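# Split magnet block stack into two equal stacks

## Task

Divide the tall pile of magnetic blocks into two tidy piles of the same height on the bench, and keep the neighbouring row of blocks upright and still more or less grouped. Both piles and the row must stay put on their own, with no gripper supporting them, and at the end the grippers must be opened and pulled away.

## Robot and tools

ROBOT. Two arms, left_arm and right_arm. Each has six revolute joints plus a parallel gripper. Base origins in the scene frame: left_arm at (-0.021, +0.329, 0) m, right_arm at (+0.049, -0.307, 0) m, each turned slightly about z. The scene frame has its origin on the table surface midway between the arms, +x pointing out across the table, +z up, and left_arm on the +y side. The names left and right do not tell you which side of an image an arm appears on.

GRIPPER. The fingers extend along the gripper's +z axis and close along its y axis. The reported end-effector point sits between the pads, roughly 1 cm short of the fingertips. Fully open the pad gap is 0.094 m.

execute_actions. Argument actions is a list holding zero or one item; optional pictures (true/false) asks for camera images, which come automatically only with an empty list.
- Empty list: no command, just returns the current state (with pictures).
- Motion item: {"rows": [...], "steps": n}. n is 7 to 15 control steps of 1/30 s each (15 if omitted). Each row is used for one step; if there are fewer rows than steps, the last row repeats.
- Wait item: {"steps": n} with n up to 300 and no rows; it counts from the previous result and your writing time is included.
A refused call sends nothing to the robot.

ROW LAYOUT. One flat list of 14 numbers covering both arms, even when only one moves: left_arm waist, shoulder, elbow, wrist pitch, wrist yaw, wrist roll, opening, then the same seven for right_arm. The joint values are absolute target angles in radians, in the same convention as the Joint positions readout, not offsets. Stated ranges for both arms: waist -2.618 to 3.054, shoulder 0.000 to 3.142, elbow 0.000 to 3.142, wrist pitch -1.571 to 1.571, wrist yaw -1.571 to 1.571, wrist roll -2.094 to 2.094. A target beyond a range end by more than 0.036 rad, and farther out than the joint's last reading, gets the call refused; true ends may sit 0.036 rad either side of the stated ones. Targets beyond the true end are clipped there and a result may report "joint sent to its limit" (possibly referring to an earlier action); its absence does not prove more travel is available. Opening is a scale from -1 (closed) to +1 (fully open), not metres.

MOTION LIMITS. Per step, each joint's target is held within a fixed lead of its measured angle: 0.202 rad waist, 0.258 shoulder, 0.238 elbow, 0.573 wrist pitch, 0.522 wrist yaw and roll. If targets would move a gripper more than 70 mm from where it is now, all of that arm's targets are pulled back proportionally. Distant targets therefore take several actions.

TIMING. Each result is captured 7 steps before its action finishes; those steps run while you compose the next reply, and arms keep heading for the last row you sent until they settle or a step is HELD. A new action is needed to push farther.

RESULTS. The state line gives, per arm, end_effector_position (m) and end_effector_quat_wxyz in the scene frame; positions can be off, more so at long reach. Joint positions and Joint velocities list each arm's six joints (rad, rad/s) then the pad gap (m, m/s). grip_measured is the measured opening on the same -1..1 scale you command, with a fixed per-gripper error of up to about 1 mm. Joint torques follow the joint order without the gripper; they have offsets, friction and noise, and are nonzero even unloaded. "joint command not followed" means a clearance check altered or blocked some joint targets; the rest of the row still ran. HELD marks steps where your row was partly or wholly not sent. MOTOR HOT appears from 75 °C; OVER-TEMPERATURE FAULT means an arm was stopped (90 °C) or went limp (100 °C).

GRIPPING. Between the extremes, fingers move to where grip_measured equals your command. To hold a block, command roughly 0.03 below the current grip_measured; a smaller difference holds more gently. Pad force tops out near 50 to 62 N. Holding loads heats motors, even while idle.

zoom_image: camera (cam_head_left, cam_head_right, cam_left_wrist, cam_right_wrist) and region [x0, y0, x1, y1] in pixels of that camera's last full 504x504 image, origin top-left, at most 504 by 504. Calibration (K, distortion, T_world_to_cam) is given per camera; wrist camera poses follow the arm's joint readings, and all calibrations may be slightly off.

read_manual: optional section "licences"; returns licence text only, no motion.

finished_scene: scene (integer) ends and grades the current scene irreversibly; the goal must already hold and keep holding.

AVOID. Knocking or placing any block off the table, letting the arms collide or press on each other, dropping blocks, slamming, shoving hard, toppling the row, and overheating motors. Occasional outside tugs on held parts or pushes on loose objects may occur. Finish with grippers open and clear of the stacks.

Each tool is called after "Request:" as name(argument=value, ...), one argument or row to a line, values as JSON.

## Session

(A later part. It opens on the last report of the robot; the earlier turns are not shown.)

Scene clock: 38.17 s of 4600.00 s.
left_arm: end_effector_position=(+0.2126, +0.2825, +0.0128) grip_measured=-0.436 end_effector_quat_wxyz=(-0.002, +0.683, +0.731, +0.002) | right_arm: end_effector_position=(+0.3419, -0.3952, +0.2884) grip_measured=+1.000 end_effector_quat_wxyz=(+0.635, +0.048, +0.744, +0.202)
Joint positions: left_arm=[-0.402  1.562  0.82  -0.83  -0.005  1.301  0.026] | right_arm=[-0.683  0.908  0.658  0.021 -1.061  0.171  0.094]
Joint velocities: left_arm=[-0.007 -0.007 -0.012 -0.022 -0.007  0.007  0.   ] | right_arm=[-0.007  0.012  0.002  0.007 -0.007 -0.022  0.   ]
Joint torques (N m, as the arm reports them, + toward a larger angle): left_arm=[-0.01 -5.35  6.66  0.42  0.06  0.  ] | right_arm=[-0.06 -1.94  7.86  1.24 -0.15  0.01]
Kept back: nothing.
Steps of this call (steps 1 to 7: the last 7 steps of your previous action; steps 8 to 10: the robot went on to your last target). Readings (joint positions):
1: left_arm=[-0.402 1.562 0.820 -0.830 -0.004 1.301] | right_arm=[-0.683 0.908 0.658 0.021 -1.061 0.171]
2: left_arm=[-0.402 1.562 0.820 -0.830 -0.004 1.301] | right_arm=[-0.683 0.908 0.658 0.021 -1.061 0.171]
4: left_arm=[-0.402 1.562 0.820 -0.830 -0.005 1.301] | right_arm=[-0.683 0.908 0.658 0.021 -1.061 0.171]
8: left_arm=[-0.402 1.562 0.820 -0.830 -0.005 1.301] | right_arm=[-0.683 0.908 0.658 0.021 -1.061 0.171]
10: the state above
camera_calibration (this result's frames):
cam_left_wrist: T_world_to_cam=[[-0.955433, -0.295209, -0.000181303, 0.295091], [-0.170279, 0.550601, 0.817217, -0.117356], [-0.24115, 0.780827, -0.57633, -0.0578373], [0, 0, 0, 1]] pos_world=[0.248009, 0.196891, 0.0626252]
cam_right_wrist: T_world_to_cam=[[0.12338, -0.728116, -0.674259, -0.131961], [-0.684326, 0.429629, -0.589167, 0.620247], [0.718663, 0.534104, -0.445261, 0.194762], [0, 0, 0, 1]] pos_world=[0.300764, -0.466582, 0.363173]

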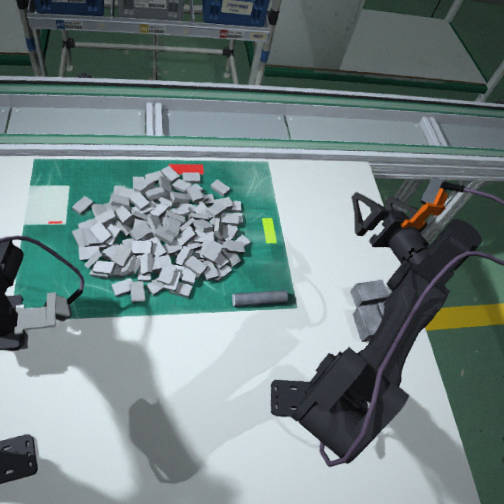

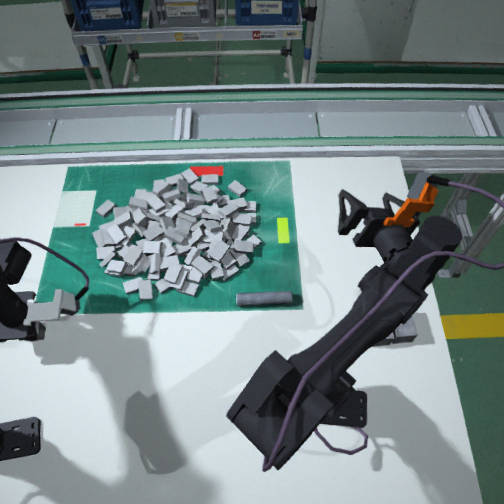

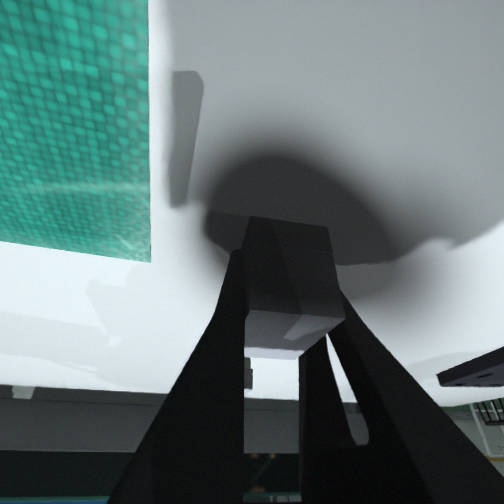

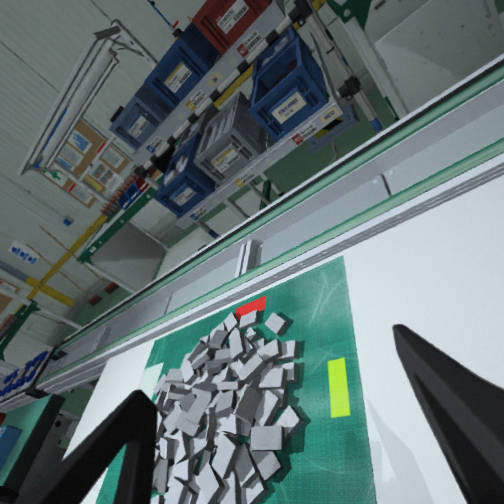

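Request:
execute_actions(
  actions=[
    {"rows": [
[-0.400,1.555,0.826,-0.831,0.000,1.301,-0.44,-0.683,0.908,0.658,0.021,-1.061,0.171,1],
[-0.398,1.555,0.826,-0.831,0.001,1.303,-0.40,-0.683,0.908,0.658,0.021,-1.061,0.171,1],
[-0.394,1.555,0.826,-0.831,0.002,1.305,-0.33,-0.683,0.908,0.658,0.021,-1.061,0.171,1],
[-0.386,1.555,0.826,-0.831,0.003,1.308,-0.24,-0.683,0.908,0.658,0.021,-1.061,0.171,1],
[-0.3725,1.555,0.826,-0.831,0.004,1.3205,-0.14,-0.683,0.908,0.658,0.021,-1.061,0.171,1],
[-0.354,1.555,0.826,-0.831,0.005,1.350,-0.04,-0.683,0.908,0.658,0.021,-1.061,0.171,1],
[-0.331,1.555,0.826,-0.831,0.005,1.384,0.06,-0.683,0.908,0.658,0.021,-1.061,0.171,1],
[-0.304,1.555,0.826,-0.831,0.005,1.421,0.14,-0.683,0.908,0.658,0.021,-1.061,0.171,1],
[-0.274,1.555,0.826,-0.831,0.005,1.461,0.19,-0.683,0.908,0.658,0.021,-1.061,0.171,1],
[-0.2415,1.555,0.826,-0.831,0.005,1.503,0.20,-0.683,0.908,0.658,0.021,-1.061,0.171,1],
[-0.207,1.555,0.826,-0.831,0.005,1.545,0.20,-0.683,0.908,0.658,0.021,-1.061,0.171,1],
[-0.172,1.555,0.826,-0.831,0.005,1.587,0.20,-0.683,0.908,0.658,0.021,-1.061,0.171,1],
[-0.137,1.555,0.826,-0.831,0.005,1.627,0.20,-0.683,0.908,0.658,0.021,-1.061,0.171,1],
[-0.1025,1.555,0.826,-0.831,0.005,1.665,0.20,-0.683,0.908,0.658,0.021,-1.061,0.171,1],
[-0.070,1.555,0.826,-0.831,0.005,1.699,0.20,-0.683,0.908,0.658,0.021,-1.061,0.171,1]
], "steps": 15},
  ],
)

Request:
execute_actions(
  actions=[
    {"rows": [
[-0.040,1.555,0.826,-0.831,0.005,1.729,0.20,-0.683,0.908,0.658,0.021,-1.061,0.171,1],
[-0.013,1.555,0.826,-0.831,0.005,1.7545,0.18,-0.683,0.908,0.658,0.021,-1.061,0.171,1],
[0.010,1.555,0.826,-0.831,0.005,1.774,0.13,-0.683,0.908,0.658,0.021,-1.061,0.171,1],
[0.0285,1.555,0.826,-0.831,0.005,1.788,0.06,-0.683,0.908,0.658,0.021,-1.061,0.171,1],
[0.042,1.555,0.826,-0.831,0.005,1.795,-0.01,-0.683,0.908,0.658,0.021,-1.061,0.171,1],
[0.050,1.555,0.826,-0.831,0.005,1.795,-0.08,-0.683,0.908,0.658,0.021,-1.061,0.171,1],
[0.053,1.555,0.826,-0.831,0.005,1.789,-0.14,-0.683,0.908,0.658,0.021,-1.061,0.171,1],
[0.053,1.555,0.826,-0.831,0.005,1.777,-0.195,-0.683,0.908,0.658,0.021,-1.061,0.171,1],
[0.053,1.555,0.826,-0.831,0.005,1.758,-0.24,-0.683,0.908,0.658,0.021,-1.061,0.171,1],
[0.053,1.555,0.826,-0.831,0.005,1.746,-0.275,-0.683,0.908,0.658,0.021,-1.061,0.171,1],
[0.052,1.555,0.826,-0.831,0.005,1.745,-0.303,-0.683,0.908,0.658,0.021,-1.061,0.171,1],
[0.051,1.555,0.826,-0.831,0.005,1.745,-0.327,-0.683,0.908,0.658,0.021,-1.061,0.171,1],
[0.050,1.555,0.826,-0.831,0.005,1.745,-0.348,-0.683,0.908,0.658,0.021,-1.061,0.171,1],
[0.049,1.555,0.826,-0.831,0.005,1.745,-0.367,-0.683,0.908,0.658,0.021,-1.061,0.171,1],
[0.049,1.555,0.826,-0.831,0.005,1.745,-0.385,-0.683,0.908,0.658,0.021,-1.061,0.171,1]
], "steps": 15},
  ],
)

Request:
execute_actions(
  actions=[
    {"rows": [
[0.049,1.555,0.826,-0.831,0.005,1.745,-0.402,-0.683,0.908,0.658,0.021,-1.061,0.171,1],
[0.049,1.555,0.826,-0.831,0.005,1.745,-0.418,-0.683,0.908,0.658,0.021,-1.061,0.171,1],
[0.049,1.555,0.826,-0.831,0.005,1.745,-0.433,-0.683,0.908,0.658,0.021,-1.061,0.171,1],
[0.049,1.555,0.826,-0.831,0.005,1.745,-0.447,-0.683,0.908,0.658,0.021,-1.061,0.171,1],
[0.049,1.555,0.826,-0.831,0.005,1.745,-0.459,-0.683,0.908,0.658,0.021,-1.061,0.171,1],
[0.049,1.555,0.826,-0.831,0.005,1.745,-0.466,-0.683,0.908,0.658,0.021,-1.061,0.171,1],
[0.049,1.555,0.826,-0.831,0.005,1.743,-0.466,-0.683,0.908,0.658,0.021,-1.061,0.171,1],
[0.049,1.555,0.826,-0.831,0.005,1.741,-0.44,-0.683,0.908,0.658,0.021,-1.061,0.171,1],
[0.049,1.555,0.826,-0.831,0.005,1.737,-0.39,-0.683,0.908,0.658,0.021,-1.061,0.171,1],
[0.049,1.555,0.826,-0.831,0.005,1.685,-0.31,-0.683,0.908,0.658,0.021,-1.061,0.171,1],
[0.049,1.555,0.826,-0.831,0.005,1.575,-0.21,-0.683,0.908,0.658,0.021,-1.061,0.171,1],
[0.049,1.555,0.826,-0.831,0.005,1.420,-0.10,-0.683,0.908,0.658,0.021,-1.061,0.171,1],
[0.049,1.555,0.826,-0.831,0.005,1.240,0.01,-0.683,0.908,0.658,0.021,-1.061,0.171,1],
[0.049,1.555,0.826,-0.831,0.005,1.070,0.12,-0.683,0.908,0.658,0.021,-1.061,0.171,1],
[0.049,1.555,0.826,-0.831,0.005,0.972,0.22,-0.683,0.908,0.658,0.021,-1.061,0.171,1]
], "steps": 15},
  ],
)

Request:
execute_actions(
  actions=[
    {"rows": [
[0.049,1.555,0.826,-0.831,0.005,0.874,0.30,-0.683,0.908,0.658,0.021,-1.061,0.171,1],
[0.049,1.555,0.826,-0.831,0.005,0.776,0.35,-0.683,0.908,0.658,0.021,-1.061,0.171,1],
[0.049,1.555,0.826,-0.831,0.005,0.678,0.37,-0.683,0.908,0.658,0.021,-1.061,0.171,1],
[0.049,1.555,0.826,-0.831,0.005,0.580,0.37,-0.683,0.908,0.658,0.021,-1.061,0.171,1],
[0.049,1.555,0.826,-0.831,0.005,0.482,0.37,-0.683,0.908,0.658,0.021,-1.061,0.171,1],
[0.049,1.555,0.826,-0.831,0.005,0.384,0.37,-0.683,0.908,0.658,0.021,-1.061,0.171,1],
[0.049,1.555,0.826,-0.831,0.005,0.286,0.37,-0.683,0.908,0.658,0.021,-1.061,0.171,1],
[0.049,1.555,0.826,-0.831,0.005,0.188,0.36,-0.683,0.908,0.658,0.021,-1.061,0.171,1],
[0.049,1.555,0.826,-0.831,0.005,0.090,0.32,-0.683,0.908,0.658,0.021,-1.061,0.171,1],
[0.049,1.555,0.826,-0.831,0.005,-0.008,0.27,-0.683,0.908,0.658,0.021,-1.061,0.171,1],
[0.049,1.555,0.826,-0.831,0.005,-0.016,0.22,-0.683,0.908,0.658,0.021,-1.061,0.171,1],
[0.049,1.555,0.826,-0.831,0.005,0.004,0.17,-0.683,0.908,0.658,0.021,-1.061,0.171,1],
[0.049,1.555,0.826,-0.831,0.005,0.044,0.125,-0.683,0.908,0.658,0.021,-1.061,0.171,1],
[0.049,1.555,0.826,-0.831,0.005,0.081,0.09,-0.683,0.908,0.658,0.021,-1.061,0.171,1],
[0.049,1.555,0.826,-0.831,0.005,0.122,0.06,-0.683,0.908,0.658,0.021,-1.061,0.171,1]
], "steps": 15},
  ],
)

Request:
execute_actions(
  actions=[
    {"rows": [
[0.049,1.555,0.826,-0.831,0.005,0.150,0.035,-0.683,0.908,0.658,0.021,-1.061,0.171,1],
[0.049,1.555,0.826,-0.831,0.005,0.167,0.013,-0.683,0.908,0.658,0.021,-1.061,0.171,1],
[0.049,1.555,0.826,-0.831,0.005,0.167,-0.007,-0.683,0.908,0.658,0.021,-1.061,0.171,1],
[0.049,1.555,0.826,-0.831,0.005,0.167,-0.026,-0.683,0.908,0.658,0.021,-1.061,0.171,1],
[0.049,1.555,0.826,-0.831,0.004,0.167,-0.044,-0.683,0.908,0.658,0.021,-1.061,0.171,1],
[0.049,1.555,0.826,-0.831,0.003,0.167,-0.061,-0.683,0.908,0.658,0.021,-1.061,0.171,1],
[0.049,1.555,0.826,-0.831,0.002,0.167,-0.077,-0.683,0.908,0.658,0.021,-1.061,0.171,1],
[0.049,1.555,0.826,-0.831,0.001,0.167,-0.092,-0.683,0.908,0.658,0.021,-1.061,0.171,1],
[0.049,1.555,0.826,-0.831,0.000,0.167,-0.106,-0.683,0.908,0.658,0.021,-1.061,0.171,1],
[0.049,1.555,0.826,-0.831,0.000,0.167,-0.119,-0.683,0.908,0.658,0.021,-1.061,0.171,1],
[0.049,1.555,0.826,-0.831,0.000,0.167,-0.130,-0.683,0.908,0.658,0.021,-1.061,0.171,1],
[0.049,1.555,0.826,-0.831,0.000,0.169,-0.130,-0.683,0.908,0.658,0.021,-1.061,0.171,1],
[0.049,1.552,0.826,-0.831,0.000,0.170,-0.105,-0.683,0.908,0.658,0.021,-1.061,0.171,1],
[0.049,1.547,0.826,-0.831,0.000,0.170,-0.07,-0.683,0.908,0.658,0.021,-1.061,0.171,1],
[0.049,1.540,0.826,-0.831,0.000,0.170,-0.01,-0.683,0.908,0.658,0.021,-1.061,0.171,1]
], "steps": 15},
  ],
)

Request:
execute_actions(
  actions=[
    {"rows": [
[0.049,1.533,0.826,-0.831,0.000,0.170,0.06,-0.683,0.908,0.658,0.021,-1.061,0.171,1],
[0.049,1.525,0.826,-0.831,0.000,0.170,0.14,-0.683,0.908,0.658,0.021,-1.061,0.171,1],
[0.049,1.513,0.826,-0.831,0.000,0.170,0.21,-0.683,0.908,0.658,0.021,-1.061,0.171,1],
[0.049,1.4925,0.826,-0.831,0.000,0.170,0.27,-0.683,0.908,0.658,0.021,-1.061,0.171,1],
[0.049,1.464,0.826,-0.831,0.000,0.170,0.30,-0.683,0.908,0.658,0.021,-1.061,0.171,1],
[0.049,1.429,0.826,-0.831,0.000,0.170,0.30,-0.683,0.908,0.658,0.021,-1.061,0.171,1],
[0.049,1.387,0.826,-0.831,0.000,0.170,0.30,-0.683,0.908,0.658,0.021,-1.061,0.171,1],
[0.049,1.339,0.826,-0.831,0.000,0.170,0.30,-0.683,0.908,0.658,0.021,-1.061,0.171,1],
[0.049,1.287,0.826,-0.831,0.000,0.170,0.30,-0.683,0.908,0.658,0.021,-1.061,0.171,1],
[0.049,1.232,0.826,-0.831,0.000,0.170,0.30,-0.683,0.908,0.658,0.021,-1.061,0.171,1],
[0.049,1.174,0.826,-0.831,0.000,0.170,0.30,-0.683,0.908,0.658,0.021,-1.061,0.171,1],
[0.049,1.115,0.826,-0.831,0.000,0.170,0.30,-0.683,0.908,0.658,0.021,-1.061,0.171,1],
[0.049,1.056,0.826,-0.831,0.000,0.170,0.30,-0.683,0.908,0.658,0.021,-1.061,0.171,1],
[0.049,0.998,0.826,-0.831,0.000,0.170,0.30,-0.683,0.908,0.658,0.021,-1.061,0.171,1],
[0.049,0.943,0.826,-0.831,0.000,0.170,0.30,-0.683,0.908,0.658,0.021,-1.061,0.171,1]
], "steps": 15},
  ],
  pictures=true,
)

Request:
execute_actions(
  actions=[
    {"rows": [
[0.049,0.891,0.826,-0.831,0.000,0.170,0.30,-0.683,0.908,0.658,0.021,-1.061,0.171,1],
[0.049,0.843,0.826,-0.831,0.000,0.170,0.30,-0.683,0.908,0.658,0.021,-1.061,0.171,1],
[0.049,0.801,0.826,-0.831,0.000,0.170,0.30,-0.683,0.908,0.658,0.021,-1.061,0.171,1],
[0.049,0.766,0.826,-0.831,0.000,0.170,0.30,-0.683,0.908,0.658,0.021,-1.061,0.171,1],
[0.049,0.7375,0.826,-0.831,0.000,0.170,0.30,-0.683,0.908,0.658,0.021,-1.061,0.171,1],
[0.049,0.717,0.826,-0.831,0.000,0.170,0.30,-0.683,0.908,0.658,0.021,-1.061,0.171,1],
[0.049,0.704,0.826,-0.831,0.000,0.170,0.30,-0.683,0.908,0.658,0.021,-1.061,0.171,1],
[0.049,0.700,0.826,-0.831,0.000,0.170,0.30,-0.683,0.908,0.658,0.021,-1.061,0.171,1]
], "steps": 8},
  ],
  pictures=true,
)

Request:
execute_actions(
  actions=[
    {"steps": 11},
  ],
  pictures=true,
)

Scene clock: 47.80 s of 4600.00 s.
left_arm: end_effector_position=(+0.2143, +0.2926, +0.0128) grip_measured=+0.100 end_effector_quat_wxyz=(-0.001, +0.681, +0.732, +0.001) | right_arm: end_effector_position=(+0.3419, -0.3952, +0.2884) grip_measured=+1.000 end_effector_quat_wxyz=(+0.635, +0.048, +0.744, +0.202)
Joint positions: left_arm=[-0.357  1.562  0.82  -0.83  -0.003  1.34   0.052] | right_arm=[-0.683  0.908  0.658  0.021 -1.061  0.171  0.094]
Joint velocities: left_arm=[ 0.593  0.002  0.007  0.037 -0.022  0.505  0.077] | right_arm=[-0.046 -0.002  0.012  0.022 -0.007 -0.066  0.   ]
Joint torques (N m, as the arm reports them, + toward a larger angle): left_arm=[ 1.55 -5.28  6.62  0.39  0.09  0.04] | right_arm=[-0.03 -1.97  7.92  1.23 -0.15  0.02]
Steps of this call (steps 1 to 15: the robot went on to your last target; steps 16 to 90: nothing new was sent; then 6.37 s passed at rest; steps 91 to 98: the first 8 steps of this action). Readings (joint positions):
91: left_arm=[-0.402 1.562 0.820 -0.830 -0.005 1.301] | right_arm=[-0.683 0.908 0.658 0.021 -1.061 0.171]
92: left_arm=[-0.402 1.562 0.820 -0.830 -0.005 1.301] | right_arm=[-0.683 0.908 0.658 0.021 -1.061 0.171]
94: left_arm=[-0.401 1.562 0.820 -0.830 -0.005 1.301] | right_arm=[-0.683 0.908 0.658 0.021 -1.061 0.171]
98: the state above

Scene clock: 48.30 s of 4600.00 s.
left_arm: end_effector_position=(+0.2094, +0.3885, +0.0128) grip_measured=-0.168 end_effector_quat_wxyz=(-0.003, +0.679, +0.735, +0.001) | right_arm: end_effector_position=(+0.3419, -0.3952, +0.2884) grip_measured=+1.000 end_effector_quat_wxyz=(+0.635, +0.048, +0.744, +0.202)
Joint positions: left_arm=[ 0.045  1.562  0.82  -0.83  -0.007  1.737  0.039] | right_arm=[-0.683  0.908  0.658  0.021 -1.061  0.171  0.094]
Joint velocities: left_arm=[ 0.11   0.002 -0.022 -0.037  0.081  0.154 -0.051] | right_arm=[-0.002 -0.012 -0.007 -0.007  0.037 -0.022  0.   ]
Joint torques (N m, as the arm reports them, + toward a larger angle): left_arm=[ 0.01 -5.25  6.63  0.41  0.15  0.08] | right_arm=[-0.04 -1.98  7.88  1.24 -0.15  0.03]
Steps of this call (steps 1 to 7: the last 7 steps of your previous action; steps 8 to 15: the first 8 steps of this action). Readings (joint positions):
8: left_arm=[-0.098 1.562 0.820 -0.830 -0.004 1.583] | right_arm=[-0.683 0.908 0.658 0.021 -1.061 0.171]
9: left_arm=[-0.066 1.562 0.820 -0.830 -0.004 1.615] | right_arm=[-0.683 0.908 0.658 0.021 -1.061 0.171]
11: left_arm=[-0.011 1.562 0.820 -0.830 -0.005 1.672] | right_arm=[-0.683 0.908 0.658 0.021 -1.061 0.171]
15: the state above

Scene clock: 48.80 s of 4600.00 s.
left_arm: end_effector_position=(+0.2099, +0.3893, +0.0128) grip_measured=-0.432 end_effector_quat_wxyz=(-0.003, +0.679, +0.734, +0.003) | right_arm: end_effector_position=(+0.3419, -0.3952, +0.2884) grip_measured=+1.000 end_effector_quat_wxyz=(+0.635, +0.048, +0.744, +0.202)
Joint positions: left_arm=[ 0.048  1.562  0.82  -0.827 -0.007  1.741  0.027] | right_arm=[-0.683  0.908  0.658  0.021 -1.061  0.171  0.094]
Joint velocities: left_arm=[ 0.027 -0.002 -0.007 -0.066 -0.051  0.081  0.003] | right_arm=[-0.037  0.002  0.002  0.022 -0.022 -0.037  0.   ]
Joint torques (N m, as the arm reports them, + toward a larger angle): left_arm=[ 0.07 -5.34  6.61  0.39  0.14 -0.01] | right_arm=[-0.03 -1.93  7.87  1.24 -0.15  0.04]
Steps of this call (steps 1 to 7: the last 7 steps of your previous action; steps 8 to 15: the first 8 steps of this action). Readings (joint positions):
8: left_arm=[0.048 1.562 0.820 -0.828 -0.007 1.741] | right_arm=[-0.683 0.908 0.658 0.021 -1.061 0.171]
9: left_arm=[0.048 1.562 0.820 -0.827 -0.007 1.741] | right_arm=[-0.683 0.908 0.658 0.021 -1.061 0.171]
11: left_arm=[0.048 1.562 0.820 -0.827 -0.007 1.741] | right_arm=[-0.683 0.908 0.658 0.021 -1.061 0.171]
15: the state above

Scene clock: 49.30 s of 4600.00 s.
left_arm: end_effector_position=(+0.2099, +0.3892, +0.0128) grip_measured=+0.364 end_effector_quat_wxyz=(-0.001, +0.176, +0.984, +0.003) | right_arm: end_effector_position=(+0.3419, -0.3952, +0.2884) grip_measured=+1.000 end_effector_quat_wxyz=(+0.635, +0.048, +0.744, +0.202)
Joint positions: left_arm=[ 0.048  1.562  0.82  -0.827 -0.006  0.601  0.064] | right_arm=[-0.683  0.908  0.658  0.021 -1.061  0.171  0.094]
Joint velocities: left_arm=[-0.002 -0.007 -0.002 -0.022 -0.051 -2.791 -0.003] | right_arm=[-0.012  0.012 -0.012  0.022 -0.051 -0.007  0.   ]
Joint torques (N m, as the arm reports them, + toward a larger angle): left_arm=[ 0.26 -5.34  6.63  0.39  0.13  0.02] | right_arm=[-0.03 -1.94  7.88  1.24 -0.14  0.02]
Steps of this call (steps 1 to 7: the last 7 steps of your previous action; steps 8 to 15: the first 8 steps of this action). Readings (joint positions):
8: left_arm=[0.048 1.562 0.820 -0.827 -0.007 1.289] | right_arm=[-0.683 0.908 0.658 0.021 -1.061 0.171]
9: left_arm=[0.048 1.562 0.820 -0.827 -0.007 1.190] | right_arm=[-0.683 0.908 0.658 0.021 -1.061 0.171]
11: left_arm=[0.048 1.562 0.820 -0.827 -0.007 0.994] | right_arm=[-0.683 0.908 0.658 0.021 -1.061 0.171]
15: the state above

Scene clock: 49.80 s of 4600.00 s.
left_arm: end_effector_position=(+0.2102, +0.3879, +0.0128) grip_measured=-0.083 end_effector_quat_wxyz=(+0.001, -0.040, +0.999, -0.000) | right_arm: end_effector_position=(+0.3419, -0.3952, +0.2884) grip_measured=+1.000 end_effector_quat_wxyz=(+0.635, +0.048, +0.744, +0.202)
Joint positions: left_arm=[ 0.048  1.562  0.82  -0.827  0.001  0.168  0.043] | right_arm=[-0.683  0.908  0.658  0.021 -1.061  0.171  0.094]
Joint velocities: left_arm=[-0.017 -0.002  0.007  0.022 -0.081  0.007 -0.014] | right_arm=[ 0.002 -0.012 -0.017 -0.051 -0.022  0.007  0.   ]
Joint torques (N m, as the arm reports them, + toward a larger angle): left_arm=[ 0.11 -5.43  6.68  0.39  0.   -0.03] | right_arm=[-0.1  -1.9   7.85  1.22 -0.13  0.03]
Steps of this call (steps 1 to 7: the last 7 steps of your previous action; steps 8 to 15: the first 8 steps of this action). Readings (joint positions):
8: left_arm=[0.048 1.562 0.820 -0.827 -0.004 0.169] | right_arm=[-0.683 0.908 0.658 0.021 -1.061 0.171]
9: left_arm=[0.048 1.562 0.820 -0.827 -0.003 0.168] | right_arm=[-0.683 0.908 0.658 0.021 -1.061 0.171]
11: left_arm=[0.048 1.562 0.820 -0.827 -0.003 0.168] | right_arm=[-0.683 0.908 0.658 0.021 -1.061 0.171]
15: the state above

Scene clock: 50.30 s of 4600.00 s.
left_arm: end_effector_position=(+0.2201, +0.3904, +0.0391) grip_measured=+0.297 end_effector_quat_wxyz=(+0.057, -0.040, +0.998, +0.012) | right_arm: end_effector_position=(+0.3419, -0.3952, +0.2884) grip_measured=+1.000 end_effector_quat_wxyz=(+0.635, +0.048, +0.744, +0.202)
Joint positions: left_arm=[ 0.048  1.445  0.82  -0.83   0.001  0.168  0.061] | right_arm=[-0.683  0.908  0.658  0.021 -1.061  0.171  0.094]
Joint velocities: left_arm=[ 0.002 -1.15   0.002 -0.037  0.022 -0.037  0.   ] | right_arm=[-0.007  0.007 -0.002  0.037 -0.007 -0.022  0.   ]
Joint torques (N m, as the arm reports them, + toward a larger angle): left_arm=[ 0.19 -7.    7.19  0.65  0.01  0.03] | right_arm=[-0.05 -1.91  7.88  1.24 -0.15  0.03]
Steps of this call (steps 1 to 7: the last 7 steps of your previous action; steps 8 to 15: the first 8 steps of this action). Readings (joint positions):
8: left_arm=[0.048 1.562 0.820 -0.827 0.001 0.168] | right_arm=[-0.683 0.908 0.658 0.021 -1.061 0.171]
9: left_arm=[0.048 1.561 0.820 -0.827 0.001 0.168] | right_arm=[-0.683 0.908 0.658 0.021 -1.061 0.171]
11: left_arm=[0.048 1.547 0.820 -0.828 0.001 0.168] | right_arm=[-0.683 0.908 0.658 0.021 -1.061 0.171]
15: the state above
camera_calibration (this result's frames):
cam_left_wrist: T_world_to_cam=[[0.305629, -0.952107, 0.00908126, 0.312693], [-0.640511, -0.19853, 0.741843, 0.201982], [-0.704511, -0.232546, -0.670512, 0.376258], [0, 0, 0, 1]] pos_world=[0.298882, 0.425314, 0.0996075]
cam_right_wrist: T_world_to_cam=[[0.12338, -0.728116, -0.674259, -0.131961], [-0.684326, 0.429629, -0.589167, 0.620247], [0.718663, 0.534104, -0.445261, 0.194762], [0, 0, 0, 1]] pos_world=[0.300764, -0.466582, 0.363173]

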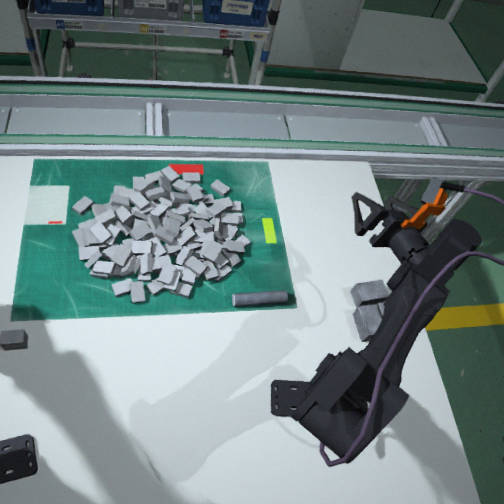

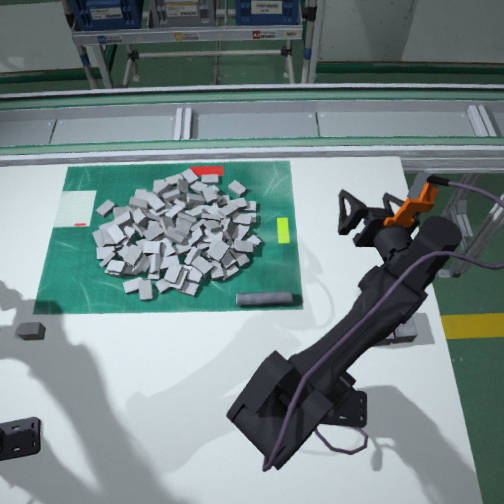

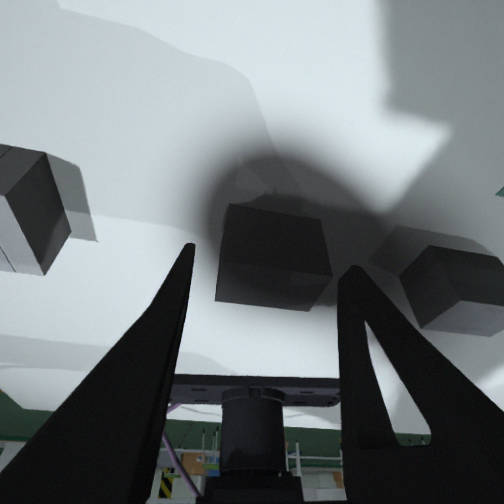

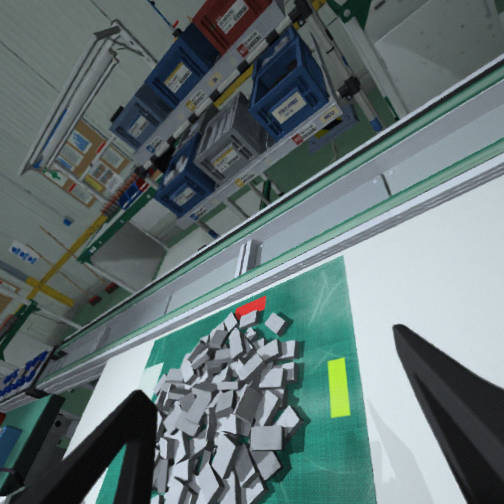

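Scene clock: 50.57 s of 4600.00 s.
left_arm: end_effector_position=(+0.2320, +0.3934, +0.1466) grip_measured=+0.297 end_effector_quat_wxyz=(+0.274, -0.038, +0.959, +0.057) | right_arm: end_effector_position=(+0.3419, -0.3952, +0.2884) grip_measured=+1.000 end_effector_quat_wxyz=(+0.635, +0.048, +0.744, +0.202)
Joint positions: left_arm=[ 0.048  0.996  0.82  -0.828  0.001  0.168  0.061] | right_arm=[-0.683  0.908  0.658  0.021 -1.061  0.171  0.094]
Joint velocities: left_arm=[ 0.007 -1.643 -0.007  0.007  0.007 -0.007 -0.001] | right_arm=[ 0.012 -0.007  0.012 -0.022 -0.037  0.022  0.   ]
Joint torques (N m, as the arm reports them, + toward a larger angle): left_arm=[ 0.22 -1.79  8.39  1.55  0.    0.04] | right_arm=[-0.01 -1.95  7.86  1.22 -0.15  0.02]
Steps of this call (steps 1 to 7: the last 7 steps of your previous action; step 8: the first step of this action). Readings (joint positions):
8: the state above
camera_calibration (this result's frames):
cam_left_wrist: T_world_to_cam=[[0.295723, -0.954613, 0.0355121, 0.310357], [-0.888894, -0.261368, 0.376236, 0.266313], [-0.349879, -0.142828, -0.925843, 0.377307], [0, 0, 0, 1]] pos_world=[0.276956, 0.419767, 0.238109]
cam_right_wrist: T_world_to_cam=[[0.12338, -0.728116, -0.674259, -0.131961], [-0.684326, 0.429629, -0.589167, 0.620247], [0.718663, 0.534104, -0.445261, 0.194762], [0, 0, 0, 1]] pos_world=[0.300764, -0.466582, 0.363173]

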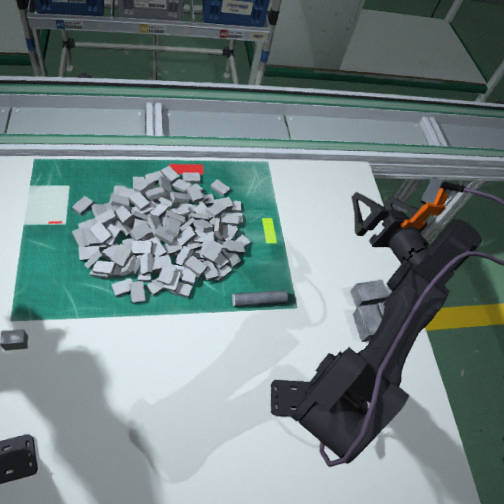

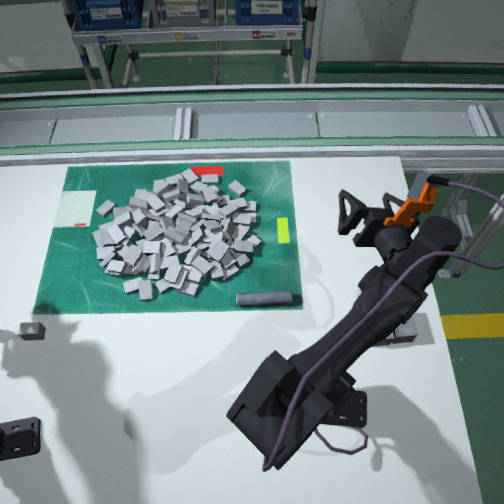

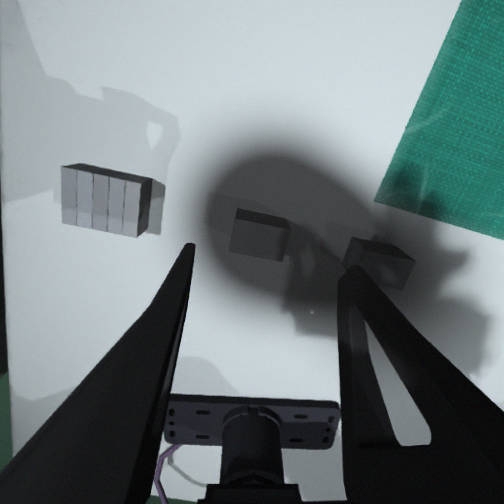

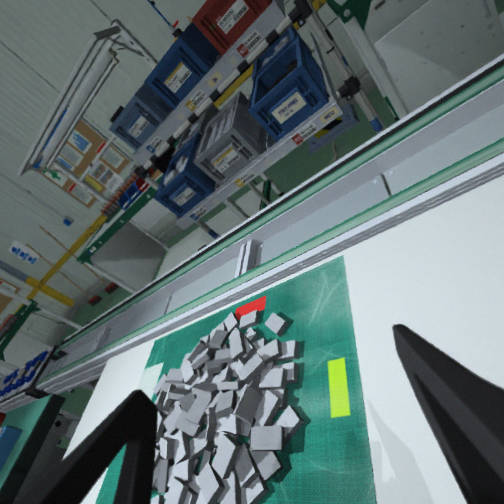

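Scene clock: 50.93 s of 4600.00 s.
left_arm: end_effector_position=(+0.2147, +0.3891, +0.2138) grip_measured=+0.297 end_effector_quat_wxyz=(+0.405, -0.036, +0.910, +0.085) | right_arm: end_effector_position=(+0.3419, -0.3952, +0.2884) grip_measured=+1.000 end_effector_quat_wxyz=(+0.635, +0.048, +0.744, +0.202)
Joint positions: left_arm=[ 0.048  0.708  0.82  -0.829  0.001  0.168  0.061] | right_arm=[-0.683  0.908  0.658  0.021 -1.061  0.171  0.094]
Joint velocities: left_arm=[ 0.007 -0.017 -0.007  0.007 -0.037  0.037 -0.001] | right_arm=[-0.017 -0.032  0.002 -0.007  0.022 -0.022  0.   ]
Joint torques (N m, as the arm reports them, + toward a larger angle): left_arm=[ 0.07 -0.12  8.27  2.07  0.01  0.03] | right_arm=[-0.06 -1.91  7.86  1.23 -0.15  0.03]
Kept back: nothing.
Steps of this call (steps 1 to 7: the last 7 steps of your previous action; steps 8 to 11: the robot went on to your last target). Readings (joint positions):
1: left_arm=[0.048 0.940 0.820 -0.828 0.001 0.168] | right_arm=[-0.683 0.908 0.658 0.021 -1.061 0.171]
2: left_arm=[0.048 0.888 0.820 -0.828 0.001 0.168] | right_arm=[-0.683 0.908 0.658 0.021 -1.061 0.171]
4: left_arm=[0.048 0.800 0.820 -0.828 0.001 0.168] | right_arm=[-0.683 0.908 0.658 0.021 -1.061 0.171]
8: left_arm=[0.048 0.712 0.820 -0.828 0.001 0.168] | right_arm=[-0.683 0.908 0.658 0.021 -1.061 0.171]
11: the state above
camera_calibration (this result's frames):
cam_left_wrist: T_world_to_cam=[[0.283899, -0.957605, 0.0489334, 0.309742], [-0.955419, -0.278198, 0.0988915, 0.304652], [-0.0810858, -0.0748271, -0.993894, 0.363212], [0, 0, 0, 1]] pos_world=[0.232587, 0.408542, 0.31571]
cam_right_wrist: T_world_to_cam=[[0.12338, -0.728116, -0.674259, -0.131961], [-0.684326, 0.429629, -0.589167, 0.620247], [0.718663, 0.534104, -0.445261, 0.194762], [0, 0, 0, 1]] pos_world=[0.300764, -0.466582, 0.363173]

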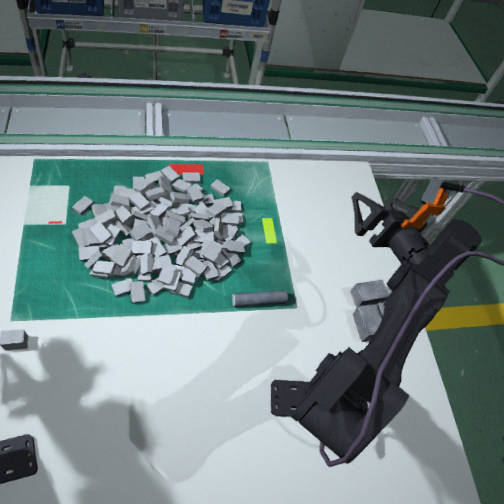

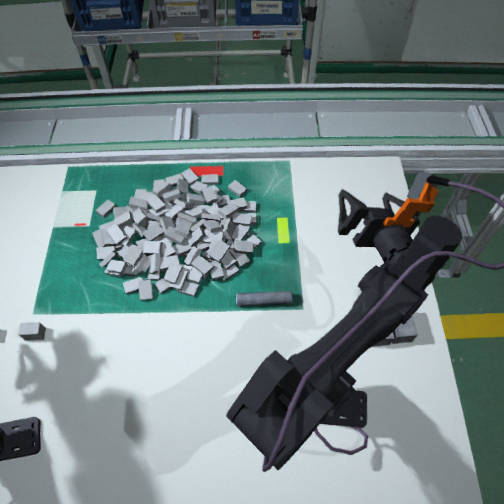

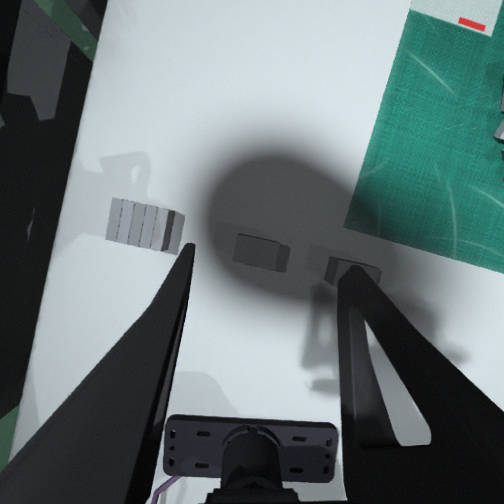

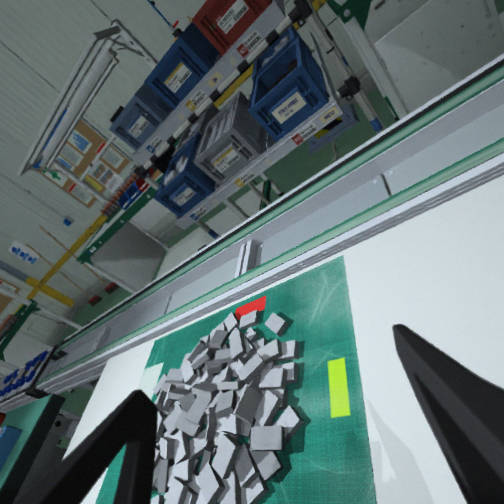

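Both stacks look squared up, the row is untouched, and the arm is clear.

Request:
finished_scene(
  scene=2,
)

The scene is finished: the task was done.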